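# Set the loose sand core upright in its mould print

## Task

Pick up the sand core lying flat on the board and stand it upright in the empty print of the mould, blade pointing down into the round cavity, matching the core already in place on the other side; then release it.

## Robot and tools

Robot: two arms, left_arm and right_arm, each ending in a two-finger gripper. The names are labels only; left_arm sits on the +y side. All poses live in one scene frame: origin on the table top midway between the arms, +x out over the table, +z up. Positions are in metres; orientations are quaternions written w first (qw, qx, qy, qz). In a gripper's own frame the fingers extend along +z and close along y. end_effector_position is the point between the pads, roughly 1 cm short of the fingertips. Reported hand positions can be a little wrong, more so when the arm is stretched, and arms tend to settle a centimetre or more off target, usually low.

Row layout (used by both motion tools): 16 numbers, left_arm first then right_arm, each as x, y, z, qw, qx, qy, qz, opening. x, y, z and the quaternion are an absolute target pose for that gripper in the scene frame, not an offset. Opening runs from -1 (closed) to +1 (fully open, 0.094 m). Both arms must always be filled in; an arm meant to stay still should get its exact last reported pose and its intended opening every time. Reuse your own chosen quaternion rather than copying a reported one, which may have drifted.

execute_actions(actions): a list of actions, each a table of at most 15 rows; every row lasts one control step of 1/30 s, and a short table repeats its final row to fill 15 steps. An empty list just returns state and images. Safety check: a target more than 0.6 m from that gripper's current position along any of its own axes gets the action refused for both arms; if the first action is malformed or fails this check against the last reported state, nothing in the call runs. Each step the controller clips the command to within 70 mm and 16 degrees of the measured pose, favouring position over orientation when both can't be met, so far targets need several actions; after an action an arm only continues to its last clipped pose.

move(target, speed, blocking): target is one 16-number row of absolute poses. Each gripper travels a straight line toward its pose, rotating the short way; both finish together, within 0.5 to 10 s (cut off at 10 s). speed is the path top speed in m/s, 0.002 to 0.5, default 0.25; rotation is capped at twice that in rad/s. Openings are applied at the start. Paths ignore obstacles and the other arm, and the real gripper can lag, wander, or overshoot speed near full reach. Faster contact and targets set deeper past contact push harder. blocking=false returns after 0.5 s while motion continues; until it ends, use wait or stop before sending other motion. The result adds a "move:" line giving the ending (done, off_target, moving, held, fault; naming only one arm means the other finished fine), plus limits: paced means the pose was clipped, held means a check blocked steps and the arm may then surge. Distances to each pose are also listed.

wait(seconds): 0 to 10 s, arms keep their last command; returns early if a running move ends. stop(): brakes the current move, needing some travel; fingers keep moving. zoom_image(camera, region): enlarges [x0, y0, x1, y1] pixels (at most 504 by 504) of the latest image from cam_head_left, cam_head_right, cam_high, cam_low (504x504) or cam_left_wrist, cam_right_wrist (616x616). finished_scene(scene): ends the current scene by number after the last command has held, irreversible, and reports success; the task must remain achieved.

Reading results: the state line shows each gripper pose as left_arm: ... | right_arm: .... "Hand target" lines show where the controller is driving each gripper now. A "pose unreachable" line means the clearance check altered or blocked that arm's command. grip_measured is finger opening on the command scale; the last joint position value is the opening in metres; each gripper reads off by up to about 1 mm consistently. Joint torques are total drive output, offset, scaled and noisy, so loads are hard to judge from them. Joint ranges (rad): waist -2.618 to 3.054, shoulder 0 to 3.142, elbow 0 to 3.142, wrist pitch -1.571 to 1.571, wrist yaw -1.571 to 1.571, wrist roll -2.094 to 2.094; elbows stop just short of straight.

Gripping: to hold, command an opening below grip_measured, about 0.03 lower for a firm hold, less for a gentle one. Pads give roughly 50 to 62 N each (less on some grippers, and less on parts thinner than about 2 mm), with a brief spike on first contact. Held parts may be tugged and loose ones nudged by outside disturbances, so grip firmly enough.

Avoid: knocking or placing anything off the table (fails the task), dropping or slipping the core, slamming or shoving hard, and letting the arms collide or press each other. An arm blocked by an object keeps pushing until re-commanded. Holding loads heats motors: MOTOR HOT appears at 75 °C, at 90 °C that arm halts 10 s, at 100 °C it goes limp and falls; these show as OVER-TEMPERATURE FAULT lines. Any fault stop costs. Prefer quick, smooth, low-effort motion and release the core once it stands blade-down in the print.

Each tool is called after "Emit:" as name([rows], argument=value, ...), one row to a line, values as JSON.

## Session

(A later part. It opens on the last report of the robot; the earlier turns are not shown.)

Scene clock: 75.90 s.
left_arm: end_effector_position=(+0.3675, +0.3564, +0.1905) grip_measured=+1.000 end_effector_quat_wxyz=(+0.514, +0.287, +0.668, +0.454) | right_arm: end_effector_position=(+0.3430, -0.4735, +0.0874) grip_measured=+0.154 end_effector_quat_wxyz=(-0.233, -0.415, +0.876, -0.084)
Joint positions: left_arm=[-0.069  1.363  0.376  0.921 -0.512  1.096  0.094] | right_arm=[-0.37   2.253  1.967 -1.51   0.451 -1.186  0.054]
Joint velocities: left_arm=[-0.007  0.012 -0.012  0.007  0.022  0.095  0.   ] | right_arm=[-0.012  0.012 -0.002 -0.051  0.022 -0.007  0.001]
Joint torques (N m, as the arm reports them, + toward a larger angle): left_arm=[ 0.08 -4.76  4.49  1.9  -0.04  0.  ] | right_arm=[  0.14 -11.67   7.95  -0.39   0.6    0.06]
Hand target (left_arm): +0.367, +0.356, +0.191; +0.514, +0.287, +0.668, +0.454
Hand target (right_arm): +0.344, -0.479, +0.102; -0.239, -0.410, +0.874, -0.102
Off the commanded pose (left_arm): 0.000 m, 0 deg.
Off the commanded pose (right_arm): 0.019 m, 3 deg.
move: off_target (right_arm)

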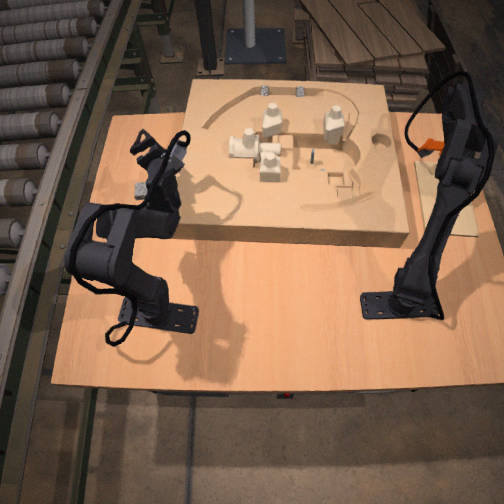

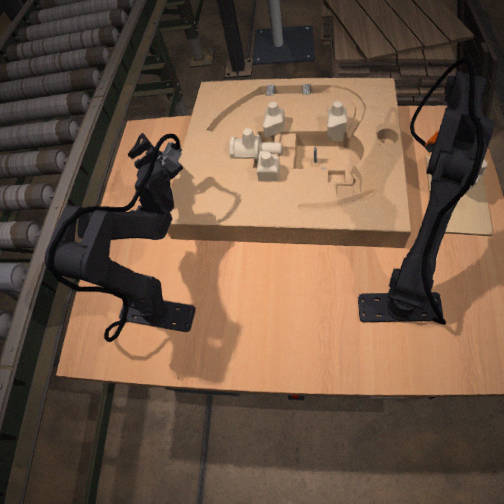

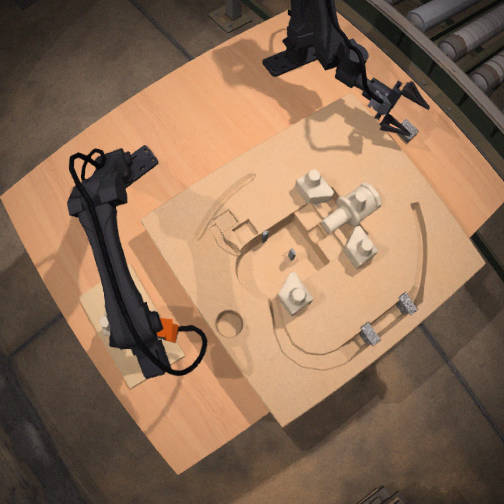

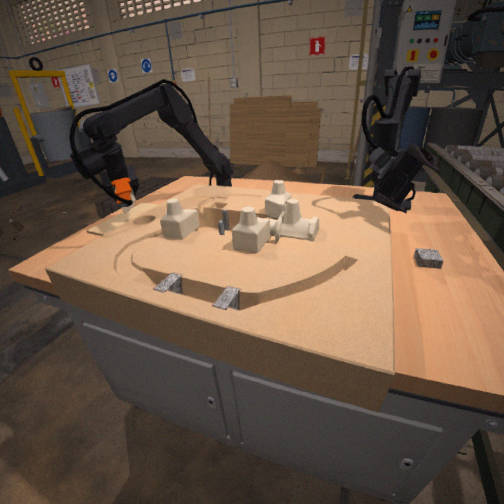

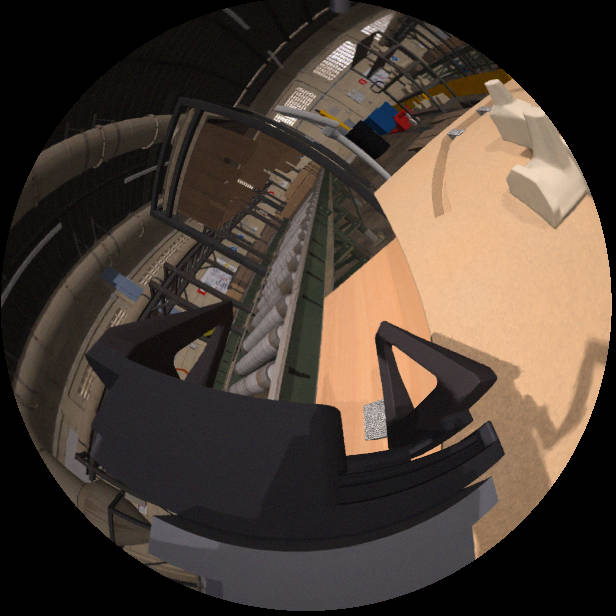

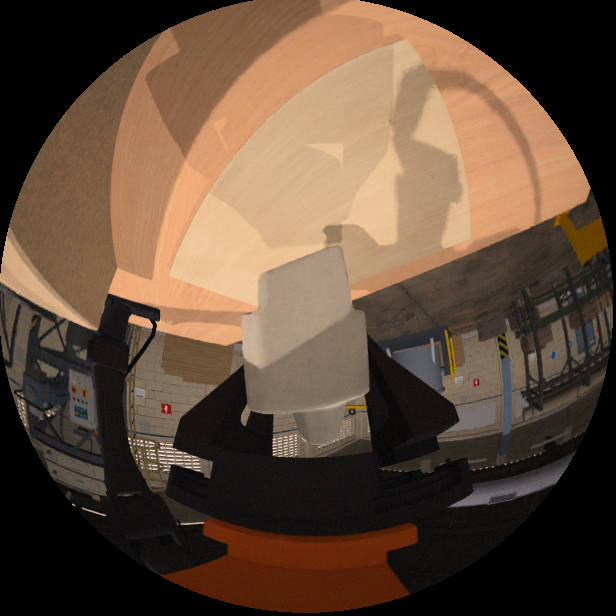

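Emit:
move(target=[0.3675,0.3564,0.1905,0.514,0.287,0.668,0.454,1, 0.34,-0.468,0.085,-0.317,-0.396,0.849,-0.155,0.115], speed=0.08)

Scene clock: 82.63 s.
left_arm: end_effector_position=(+0.3675, +0.3564, +0.1905) grip_measured=+1.000 end_effector_quat_wxyz=(+0.514, +0.287, +0.668, +0.454) | right_arm: end_effector_position=(+0.3467, -0.4659, +0.0768) grip_measured=+0.154 end_effector_quat_wxyz=(-0.294, -0.393, +0.859, -0.144)
Joint positions: left_arm=[-0.069  1.363  0.376  0.921 -0.512  1.096  0.094] | right_arm=[-0.287  2.304  1.939 -1.515  0.602 -1.033  0.054]
Joint velocities: left_arm=[ 0.012  0.007 -0.027 -0.051  0.051  0.022  0.   ] | right_arm=[ 0.012 -0.002  0.012  0.022 -0.007  0.037 -0.   ]
Joint torques (N m, as the arm reports them, + toward a larger angle): left_arm=[ 0.04 -4.68  4.51  1.89 -0.03 -0.02] | right_arm=[  0.48 -11.77   4.67  -0.56   0.8    0.06]
Hand target (left_arm): +0.367, +0.356, +0.190; +0.514, +0.287, +0.668, +0.454
Hand target (right_arm): +0.340, -0.468, +0.085; -0.317, -0.396, +0.848, -0.154
Off the commanded pose (left_arm): 0.000 m, 0 deg.
Off the commanded pose (right_arm): 0.011 m, 3 deg.
move: off_target (right_arm)

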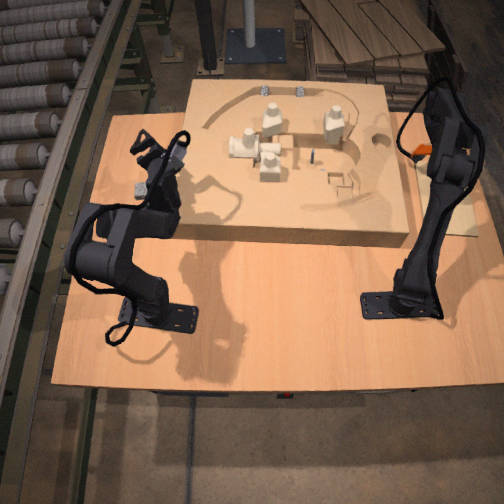

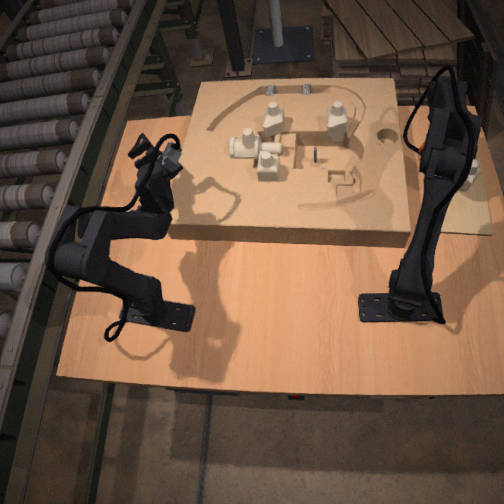

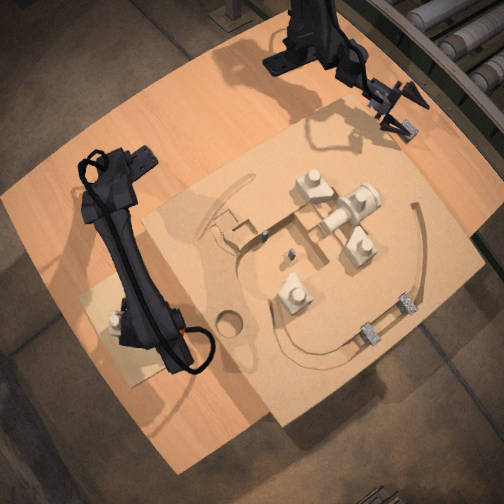

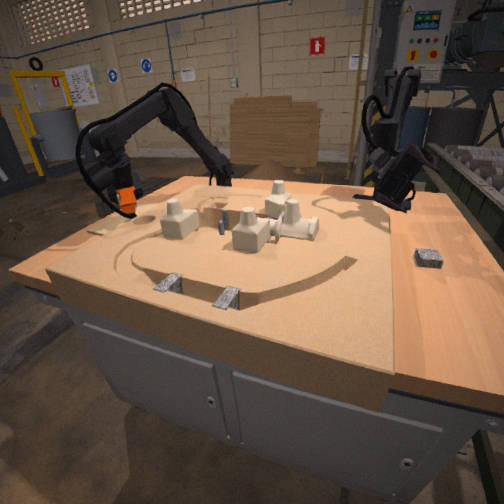

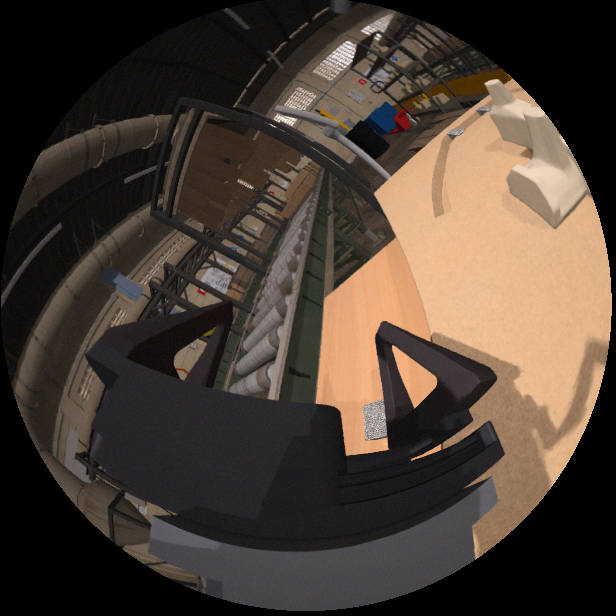

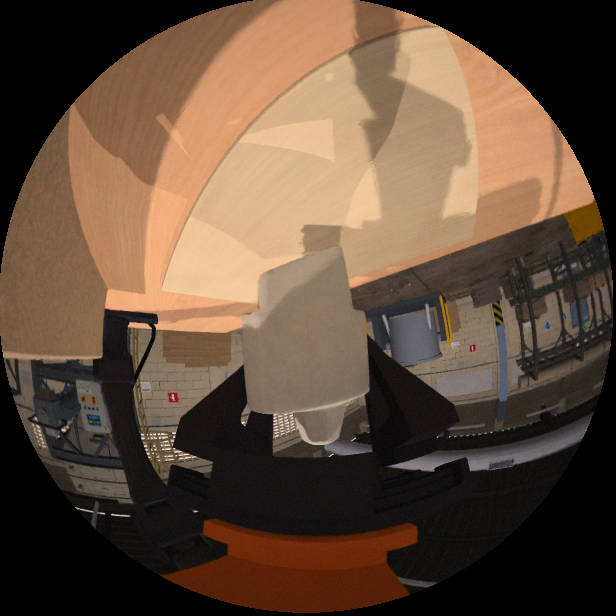

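Emit:
execute_actions([
  [[0.3675,0.3564,0.1905,0.514,0.287,0.668,0.454,1, 0.34,-0.468,0.078,-0.317,-0.396,0.849,-0.155,0.115]],
  [[0.3675,0.3564,0.1905,0.514,0.287,0.668,0.454,1, 0.34,-0.468,0.071,-0.317,-0.396,0.849,-0.155,0.115]],
  [[0.3675,0.3564,0.1905,0.514,0.287,0.668,0.454,1, 0.34,-0.468,0.064,-0.317,-0.396,0.849,-0.155,0.115]],
  [[0.3675,0.3564,0.1905,0.514,0.287,0.668,0.454,1, 0.34,-0.468,0.058,-0.317,-0.396,0.849,-0.155,0.115]],
])

Emit:
zoom_image(camera="cam_head_right", region=[420,130,504,240])

Scene clock: 89.00 s.
left_arm: end_effector_position=(+0.3675, +0.3564, +0.1905) grip_measured=+1.000 end_effector_quat_wxyz=(+0.514, +0.287, +0.668, +0.454) | right_arm: end_effector_position=(+0.3423, -0.4655, +0.0593) grip_measured=+0.154 end_effector_quat_wxyz=(-0.305, -0.395, +0.854, -0.144)
Joint positions: left_arm=[-0.069  1.363  0.376  0.921 -0.512  1.096  0.094] | right_arm=[-0.284  2.314  1.876 -1.461  0.616 -1.029  0.054]
Joint velocities: left_arm=[ 0.002  0.022  0.022 -0.007 -0.037  0.037  0.   ] | right_arm=[ 0.002 -0.017  0.017 -0.007 -0.095 -0.007 -0.001]
Joint torques (N m, as the arm reports them, + toward a larger angle): left_arm=[ 0.04 -4.7   4.6   1.89  0.   -0.01] | right_arm=[  0.29 -11.15   3.91  -0.15   0.68   0.05]
Hand target (left_arm): +0.367, +0.356, +0.190; +0.514, +0.287, +0.668, +0.454
Hand target (right_arm): +0.340, -0.468, +0.058; -0.317, -0.396, +0.848, -0.154
Off the commanded pose (left_arm): 0.000 m, 0 deg.
Off the commanded pose (right_arm): 0.004 m, 2 deg.

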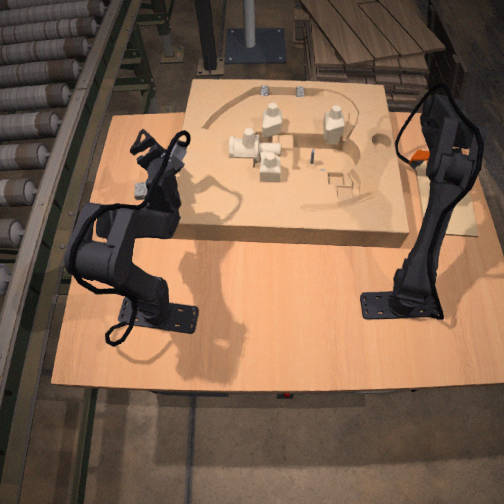

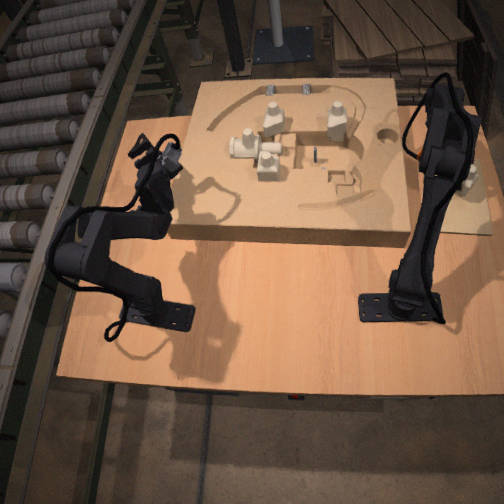

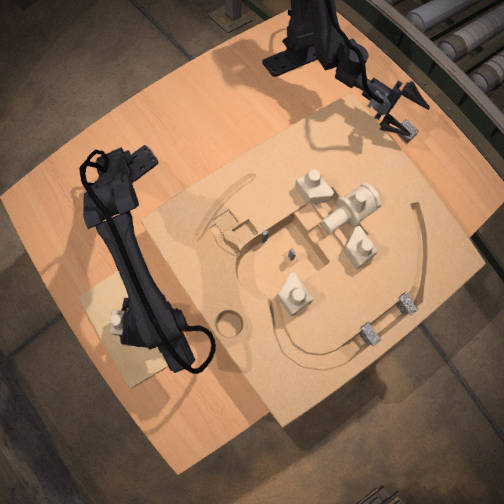

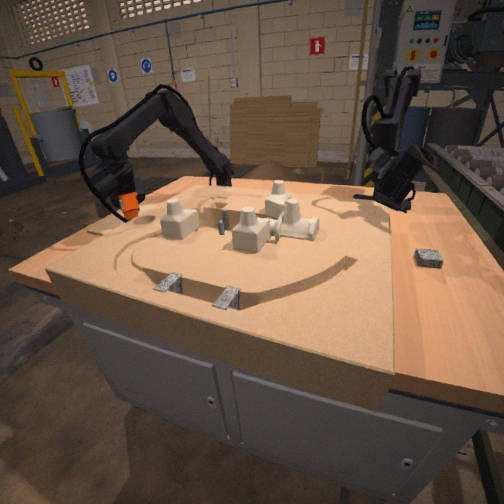

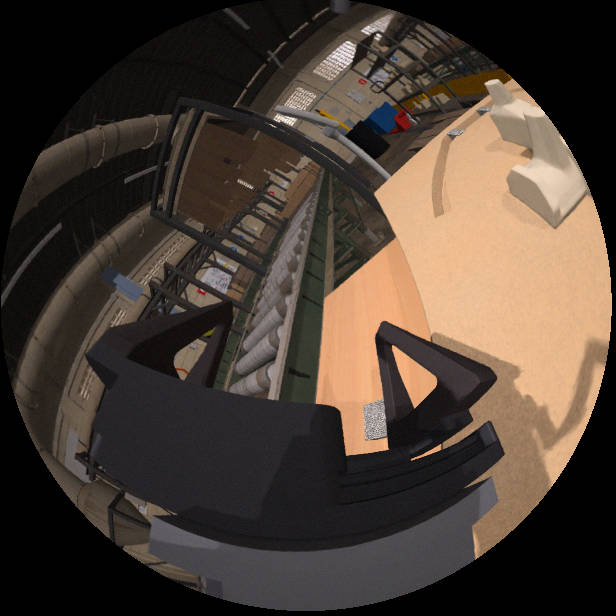

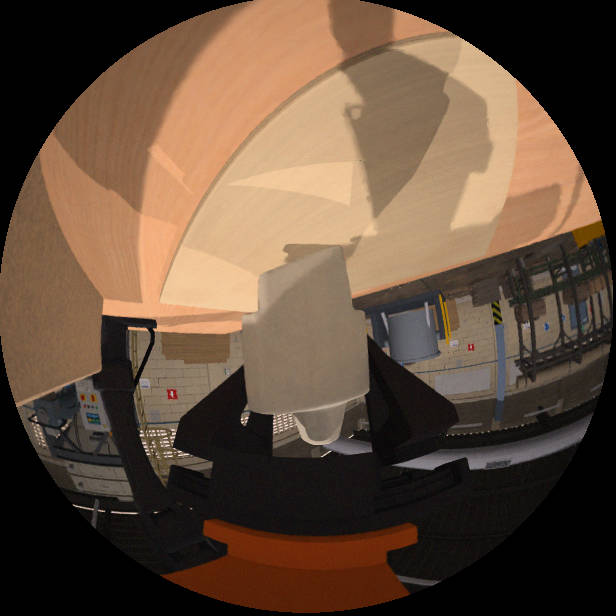

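Region (420, 130, 504, 240) of cam_head_right's 504x504 image, scaled by 4.582, with more detail than that image has; it fills the left 385 columns of this view, and the rest is white.

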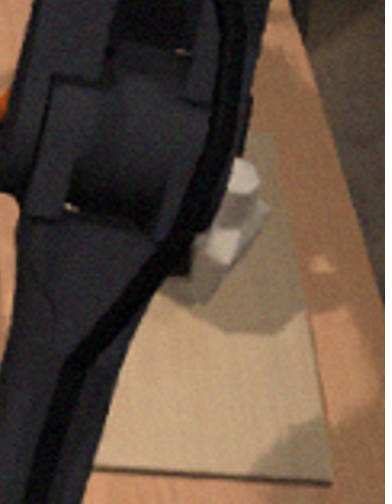

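Emit:
execute_actions([
  [[0.3675,0.3564,0.1905,0.514,0.287,0.668,0.454,1, 0.34,-0.468,0.053,-0.317,-0.396,0.849,-0.155,0.115]],
  [[0.3675,0.3564,0.1905,0.514,0.287,0.668,0.454,1, 0.34,-0.468,0.049,-0.317,-0.396,0.849,-0.155,0.115]],
])

Scene clock: 92.33 s.
left_arm: end_effector_position=(+0.3675, +0.3564, +0.1905) grip_measured=+1.000 end_effector_quat_wxyz=(+0.514, +0.287, +0.668, +0.454) | right_arm: end_effector_position=(+0.3422, -0.4655, +0.0587) grip_measured=+0.154 end_effector_quat_wxyz=(-0.310, -0.398, +0.850, -0.151)
Joint positions: left_arm=[-0.069  1.363  0.376  0.921 -0.512  1.096  0.094] | right_arm=[-0.278  2.314  1.865 -1.455  0.633 -1.027  0.054]
Joint velocities: left_arm=[ 0.007 -0.007  0.002 -0.051 -0.037  0.081  0.   ] | right_arm=[-0.002  0.002  0.002  0.007  0.022 -0.037  0.002]
Joint torques (N m, as the arm reports them, + toward a larger angle): left_arm=[ 0.05 -4.67  4.46  1.89 -0.05 -0.01] | right_arm=[ -0.26 -10.5    3.07   0.1    0.49   0.04]
Hand target (left_arm): +0.367, +0.356, +0.190; +0.514, +0.287, +0.668, +0.454
Hand target (right_arm): +0.340, -0.468, +0.049; -0.317, -0.395, +0.848, -0.154
Off the commanded pose (left_arm): 0.000 m, 0 deg.
Off the commanded pose (right_arm): 0.010 m, 1 deg.

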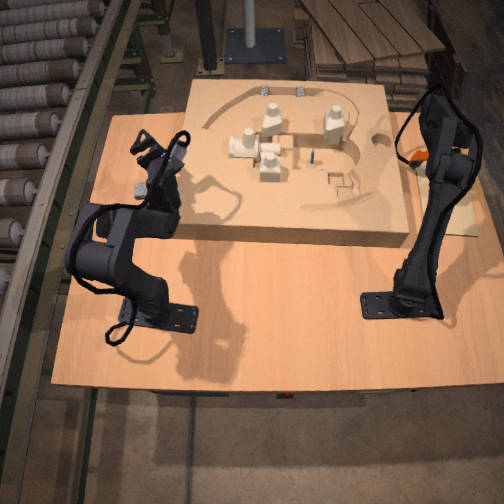

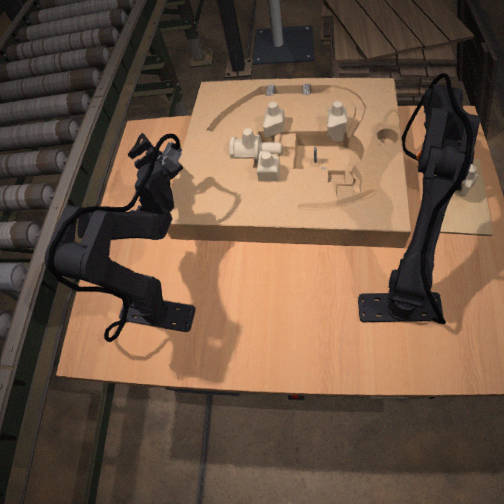

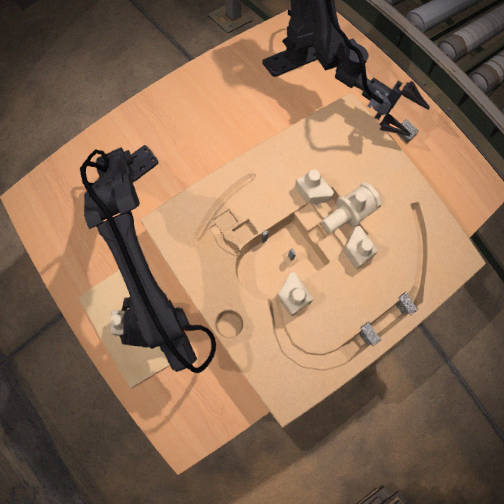

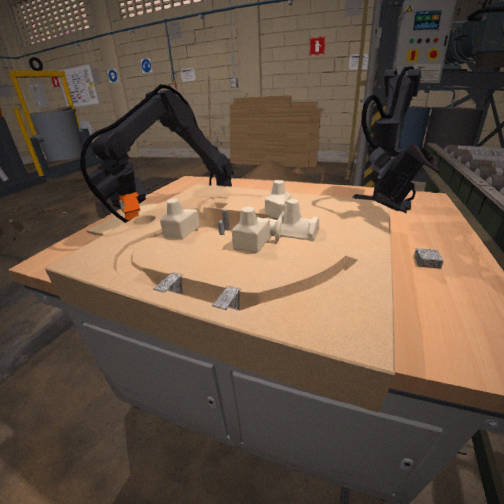

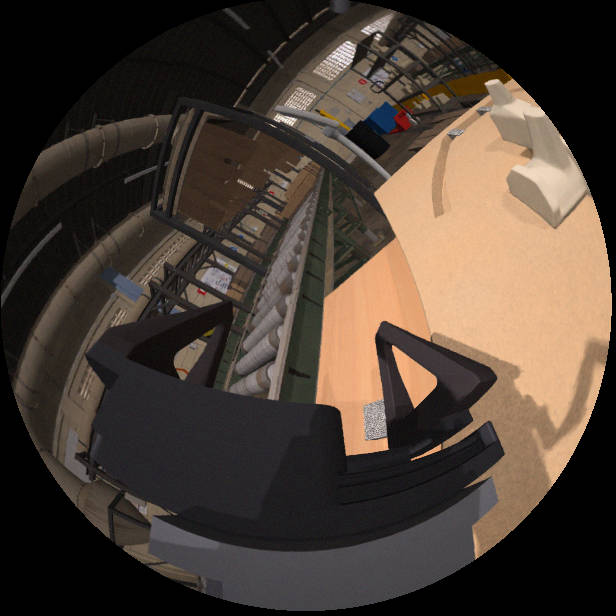

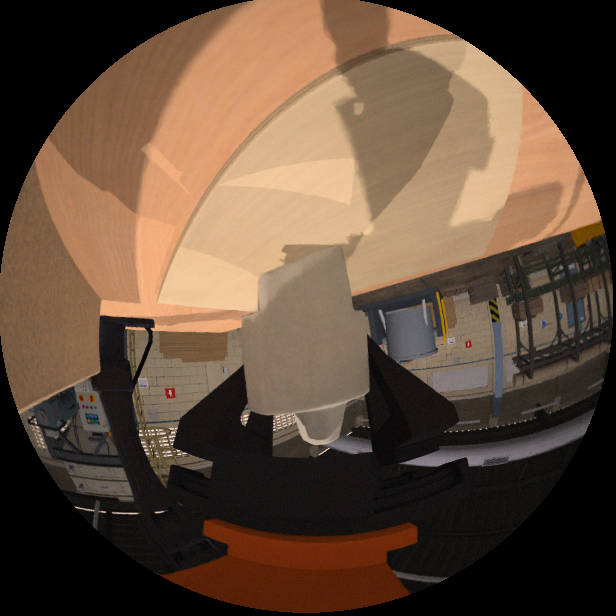

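Emit:
execute_actions([
  [[0.3675,0.3564,0.1905,0.514,0.287,0.668,0.454,1, 0.341,-0.467,0.056,-0.312,-0.397,0.850,-0.152,0.19]],
  [[0.3675,0.3564,0.1905,0.514,0.287,0.668,0.454,1, 0.341,-0.467,0.06,-0.312,-0.397,0.850,-0.152,0.6]],
  [[0.3675,0.3564,0.1905,0.514,0.287,0.668,0.454,1, 0.345,-0.463,0.085,-0.312,-0.397,0.850,-0.152,0.6]],
])

Emit:
move(target=[0.3675,0.3564,0.1905,0.514,0.287,0.668,0.454,1, 0.335,-0.475,0.10,0.157,-0.416,0.8925,0.073,0.6], speed=0.3)

Emit:
zoom_image(camera="cam_head_left", region=[400,120,504,240])

Emit:
zoom_image(camera="cam_low", region=[70,140,180,250])

Scene clock: 98.53 s.
left_arm: end_effector_position=(+0.3675, +0.3564, +0.1905) grip_measured=+1.000 end_effector_quat_wxyz=(+0.514, +0.287, +0.668, +0.454) | right_arm: end_effector_position=(+0.3392, -0.4655, +0.0761) grip_measured=+0.598 end_effector_quat_wxyz=(-0.321, -0.399, +0.847, -0.143)
Joint positions: left_arm=[-0.069  1.363  0.376  0.921 -0.512  1.096  0.094] | right_arm=[-0.279  2.316  1.93  -1.547  0.634 -1.023  0.075]
Joint velocities: left_arm=[-0.007 -0.012 -0.007 -0.007 -0.037 -0.007  0.   ] | right_arm=[-0.007  0.002 -0.027  0.007 -0.051  0.051  0.   ]
Joint torques (N m, as the arm reports them, + toward a larger angle): left_arm=[ 0.1  -4.72  4.54  1.9   0.   -0.02] | right_arm=[  0.75 -11.89   7.04  -0.37   0.33   0.06]
Hand target (left_arm): +0.367, +0.356, +0.191; +0.514, +0.287, +0.668, +0.454
Hand target (right_arm): +0.345, -0.463, +0.085; -0.312, -0.397, +0.850, -0.152
Off the commanded pose (left_arm): 0.000 m, 0 deg.
Off the commanded pose (right_arm): 0.011 m, 2 deg.

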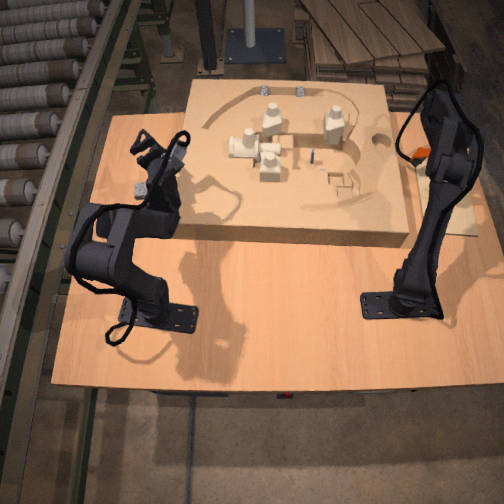

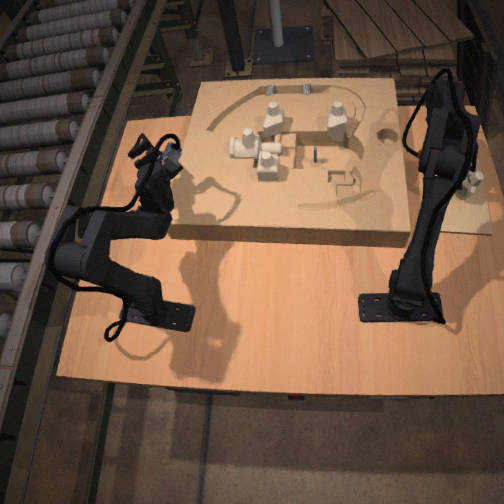

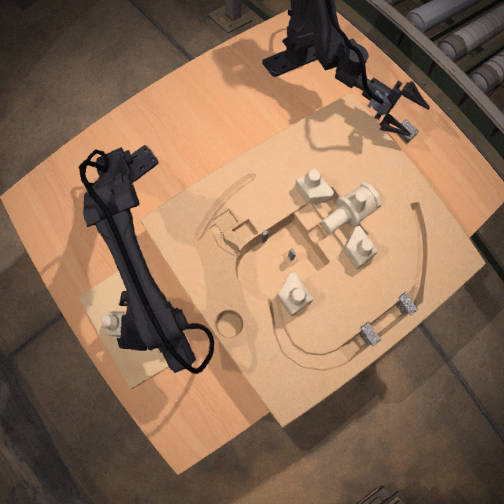

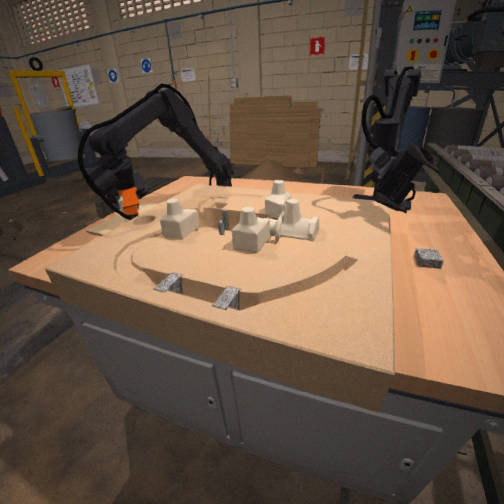

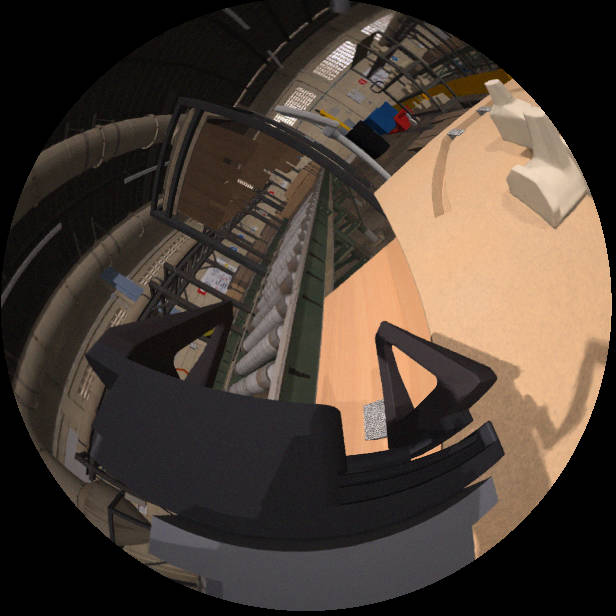

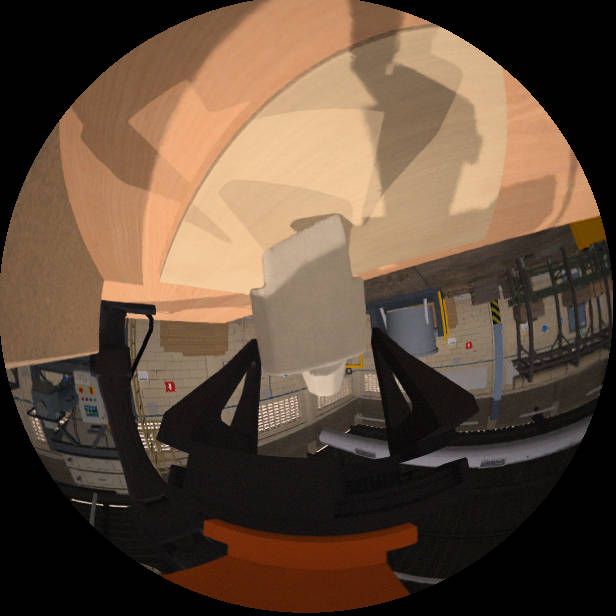

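Scene clock: 100.93 s.
left_arm: end_effector_position=(+0.3675, +0.3564, +0.1905) grip_measured=+1.000 end_effector_quat_wxyz=(+0.514, +0.287, +0.668, +0.454) | right_arm: end_effector_position=(+0.3362, -0.4790, +0.0948) grip_measured=+0.598 end_effector_quat_wxyz=(+0.148, -0.416, +0.894, +0.072)
Joint positions: left_arm=[-0.069  1.363  0.376  0.921 -0.512  1.096  0.094] | right_arm=[-0.737  2.039  1.717 -1.262 -0.33  -1.593  0.075]
Joint velocities: left_arm=[-0.002 -0.002  0.002 -0.081  0.037  0.022  0.   ] | right_arm=[ 0.002  0.002 -0.012 -0.007 -0.125 -0.022 -0.001]
Joint torques (N m, as the arm reports them, + toward a larger angle): left_arm=[ 0.15 -4.59  4.56  1.88 -0.03 -0.03] | right_arm=[ -0.29 -12.     4.57   0.41  -0.41  -0.13]
Hand target (left_arm): +0.367, +0.356, +0.190; +0.514, +0.287, +0.668, +0.454
Hand target (right_arm): +0.337, -0.476, +0.102; +0.162, -0.420, +0.890, +0.068
Off the commanded pose (left_arm): 0.000 m, 0 deg.
Off the commanded pose (right_arm): 0.007 m, 1 deg.
move: done

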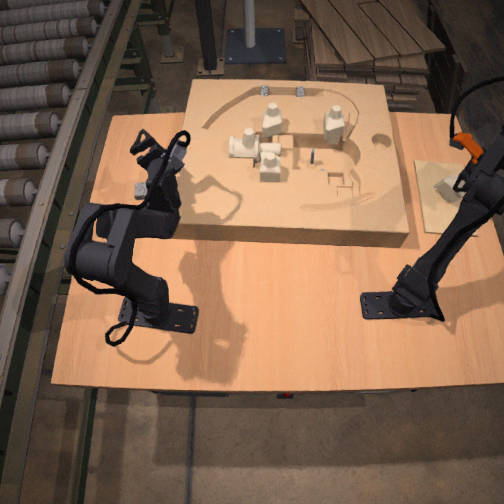

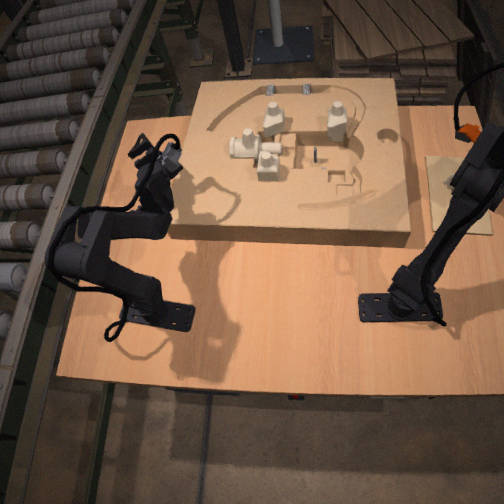

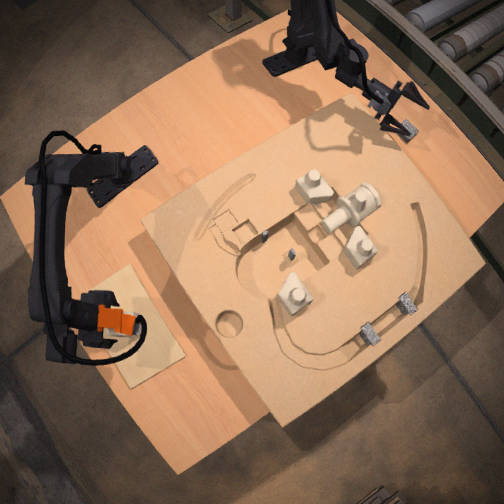

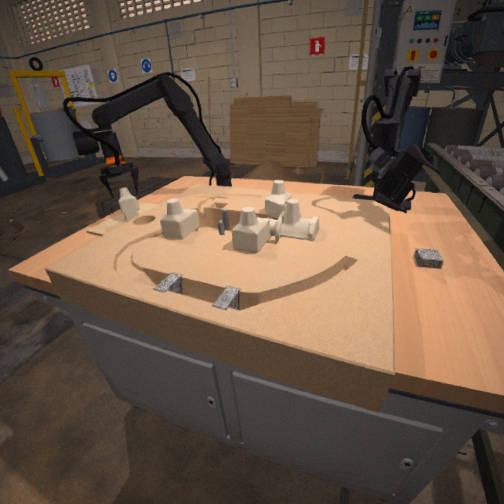

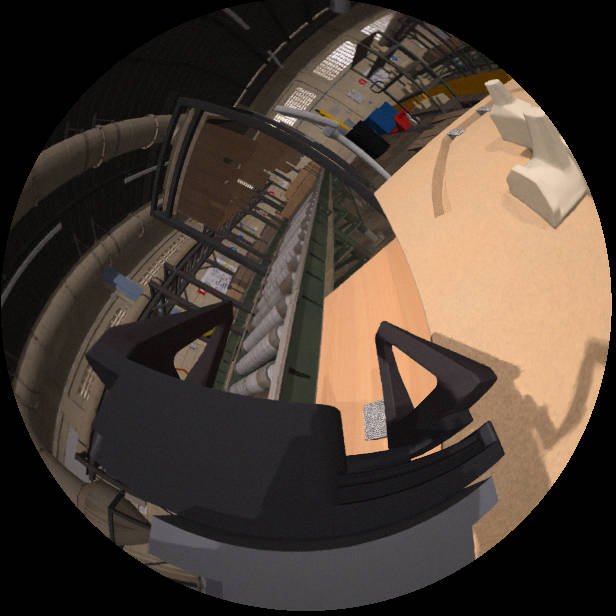

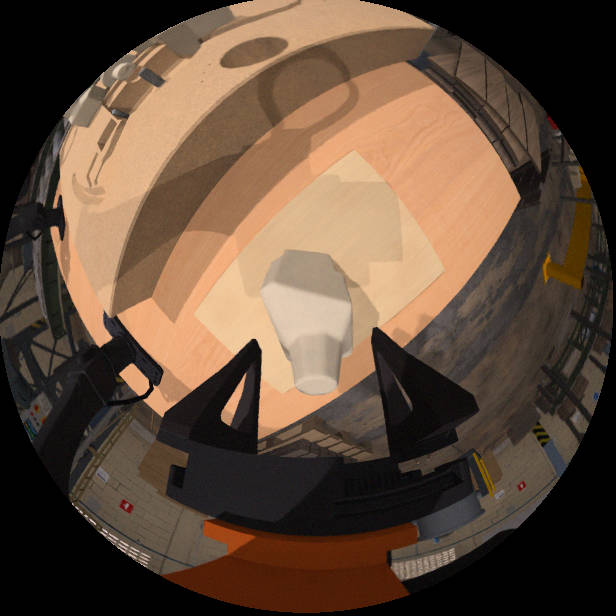

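Region (400, 120, 504, 240) of cam_head_left's 504x504 image, scaled by 4.200, with more detail than that image has; it fills the left 437 columns of this view, and the rest is white.

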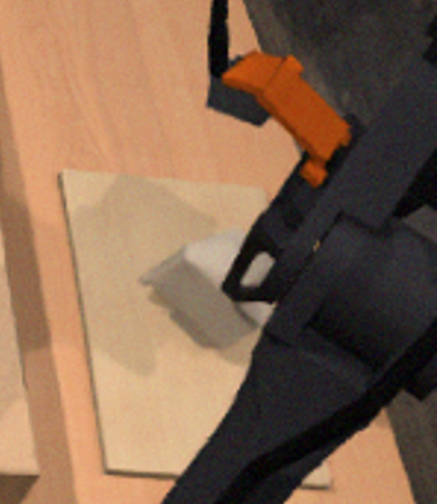

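Region (70, 140, 180, 250) of cam_low's 504x504 image, scaled by 4.582, with more detail than that image has.

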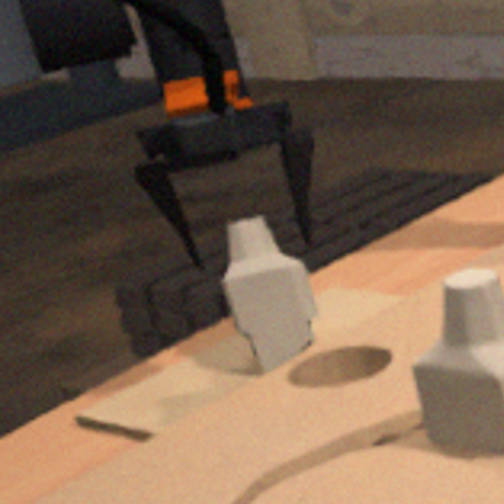

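Emit:
execute_actions(actions=[])

Scene clock: 111.43 s.
left_arm: end_effector_position=(+0.3675, +0.3564, +0.1905) grip_measured=+1.000 end_effector_quat_wxyz=(+0.514, +0.287, +0.668, +0.454) | right_arm: end_effector_position=(+0.3365, -0.4788, +0.0950) grip_measured=+0.598 end_effector_quat_wxyz=(+0.149, -0.416, +0.894, +0.072)
Joint positions: left_arm=[-0.069  1.363  0.376  0.921 -0.512  1.096  0.094] | right_arm=[-0.737  2.039  1.717 -1.262 -0.332 -1.594  0.075]
Joint velocities: left_arm=[-0.007 -0.002  0.007  0.066  0.022  0.022  0.   ] | right_arm=[-0.002 -0.012 -0.022 -0.051  0.022 -0.007 -0.001]
Joint torques (N m, as the arm reports them, + toward a larger angle): left_arm=[ 0.1  -4.75  4.45  1.91 -0.03 -0.02] | right_arm=[ -0.26 -11.99   4.55   0.41  -0.43  -0.13]
Hand target (left_arm): +0.367, +0.356, +0.190; +0.514, +0.287, +0.668, +0.454
Hand target (right_arm): +0.337, -0.476, +0.102; +0.162, -0.420, +0.890, +0.068
Off the commanded pose (left_arm): 0.000 m, 0 deg.
Off the commanded pose (right_arm): 0.006 m, 1 deg.

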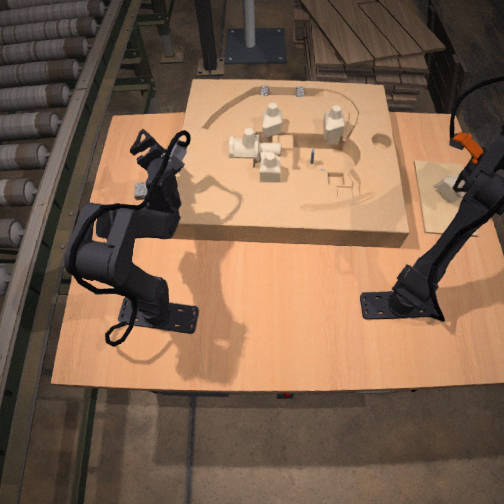

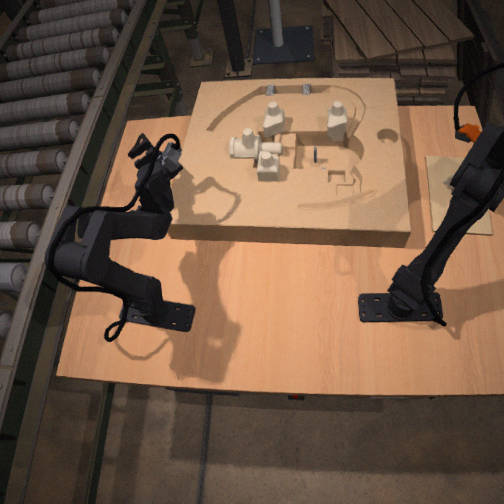

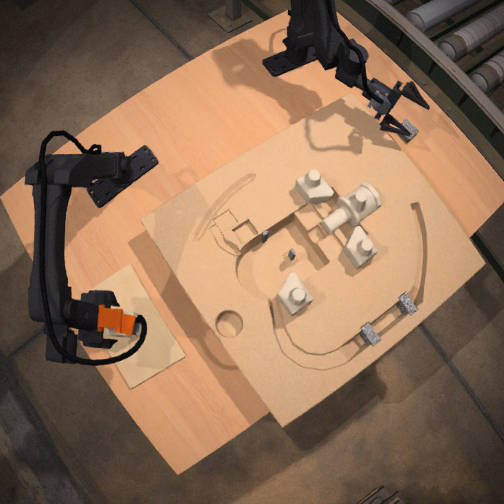

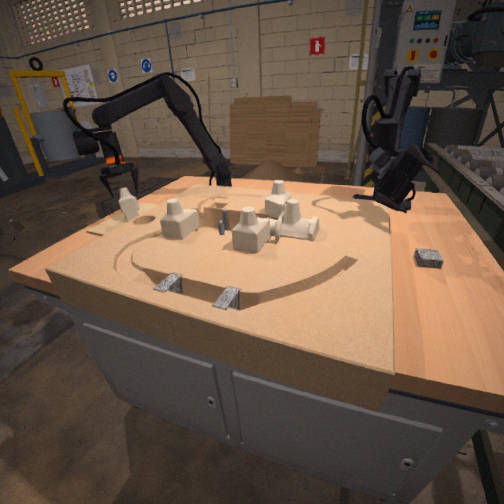

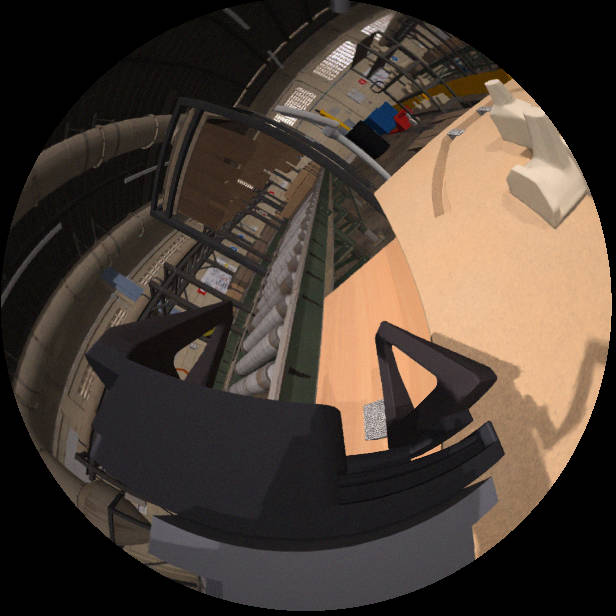

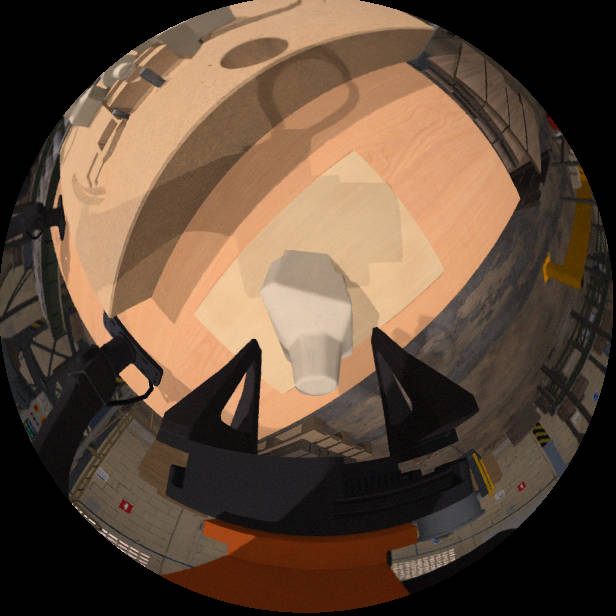

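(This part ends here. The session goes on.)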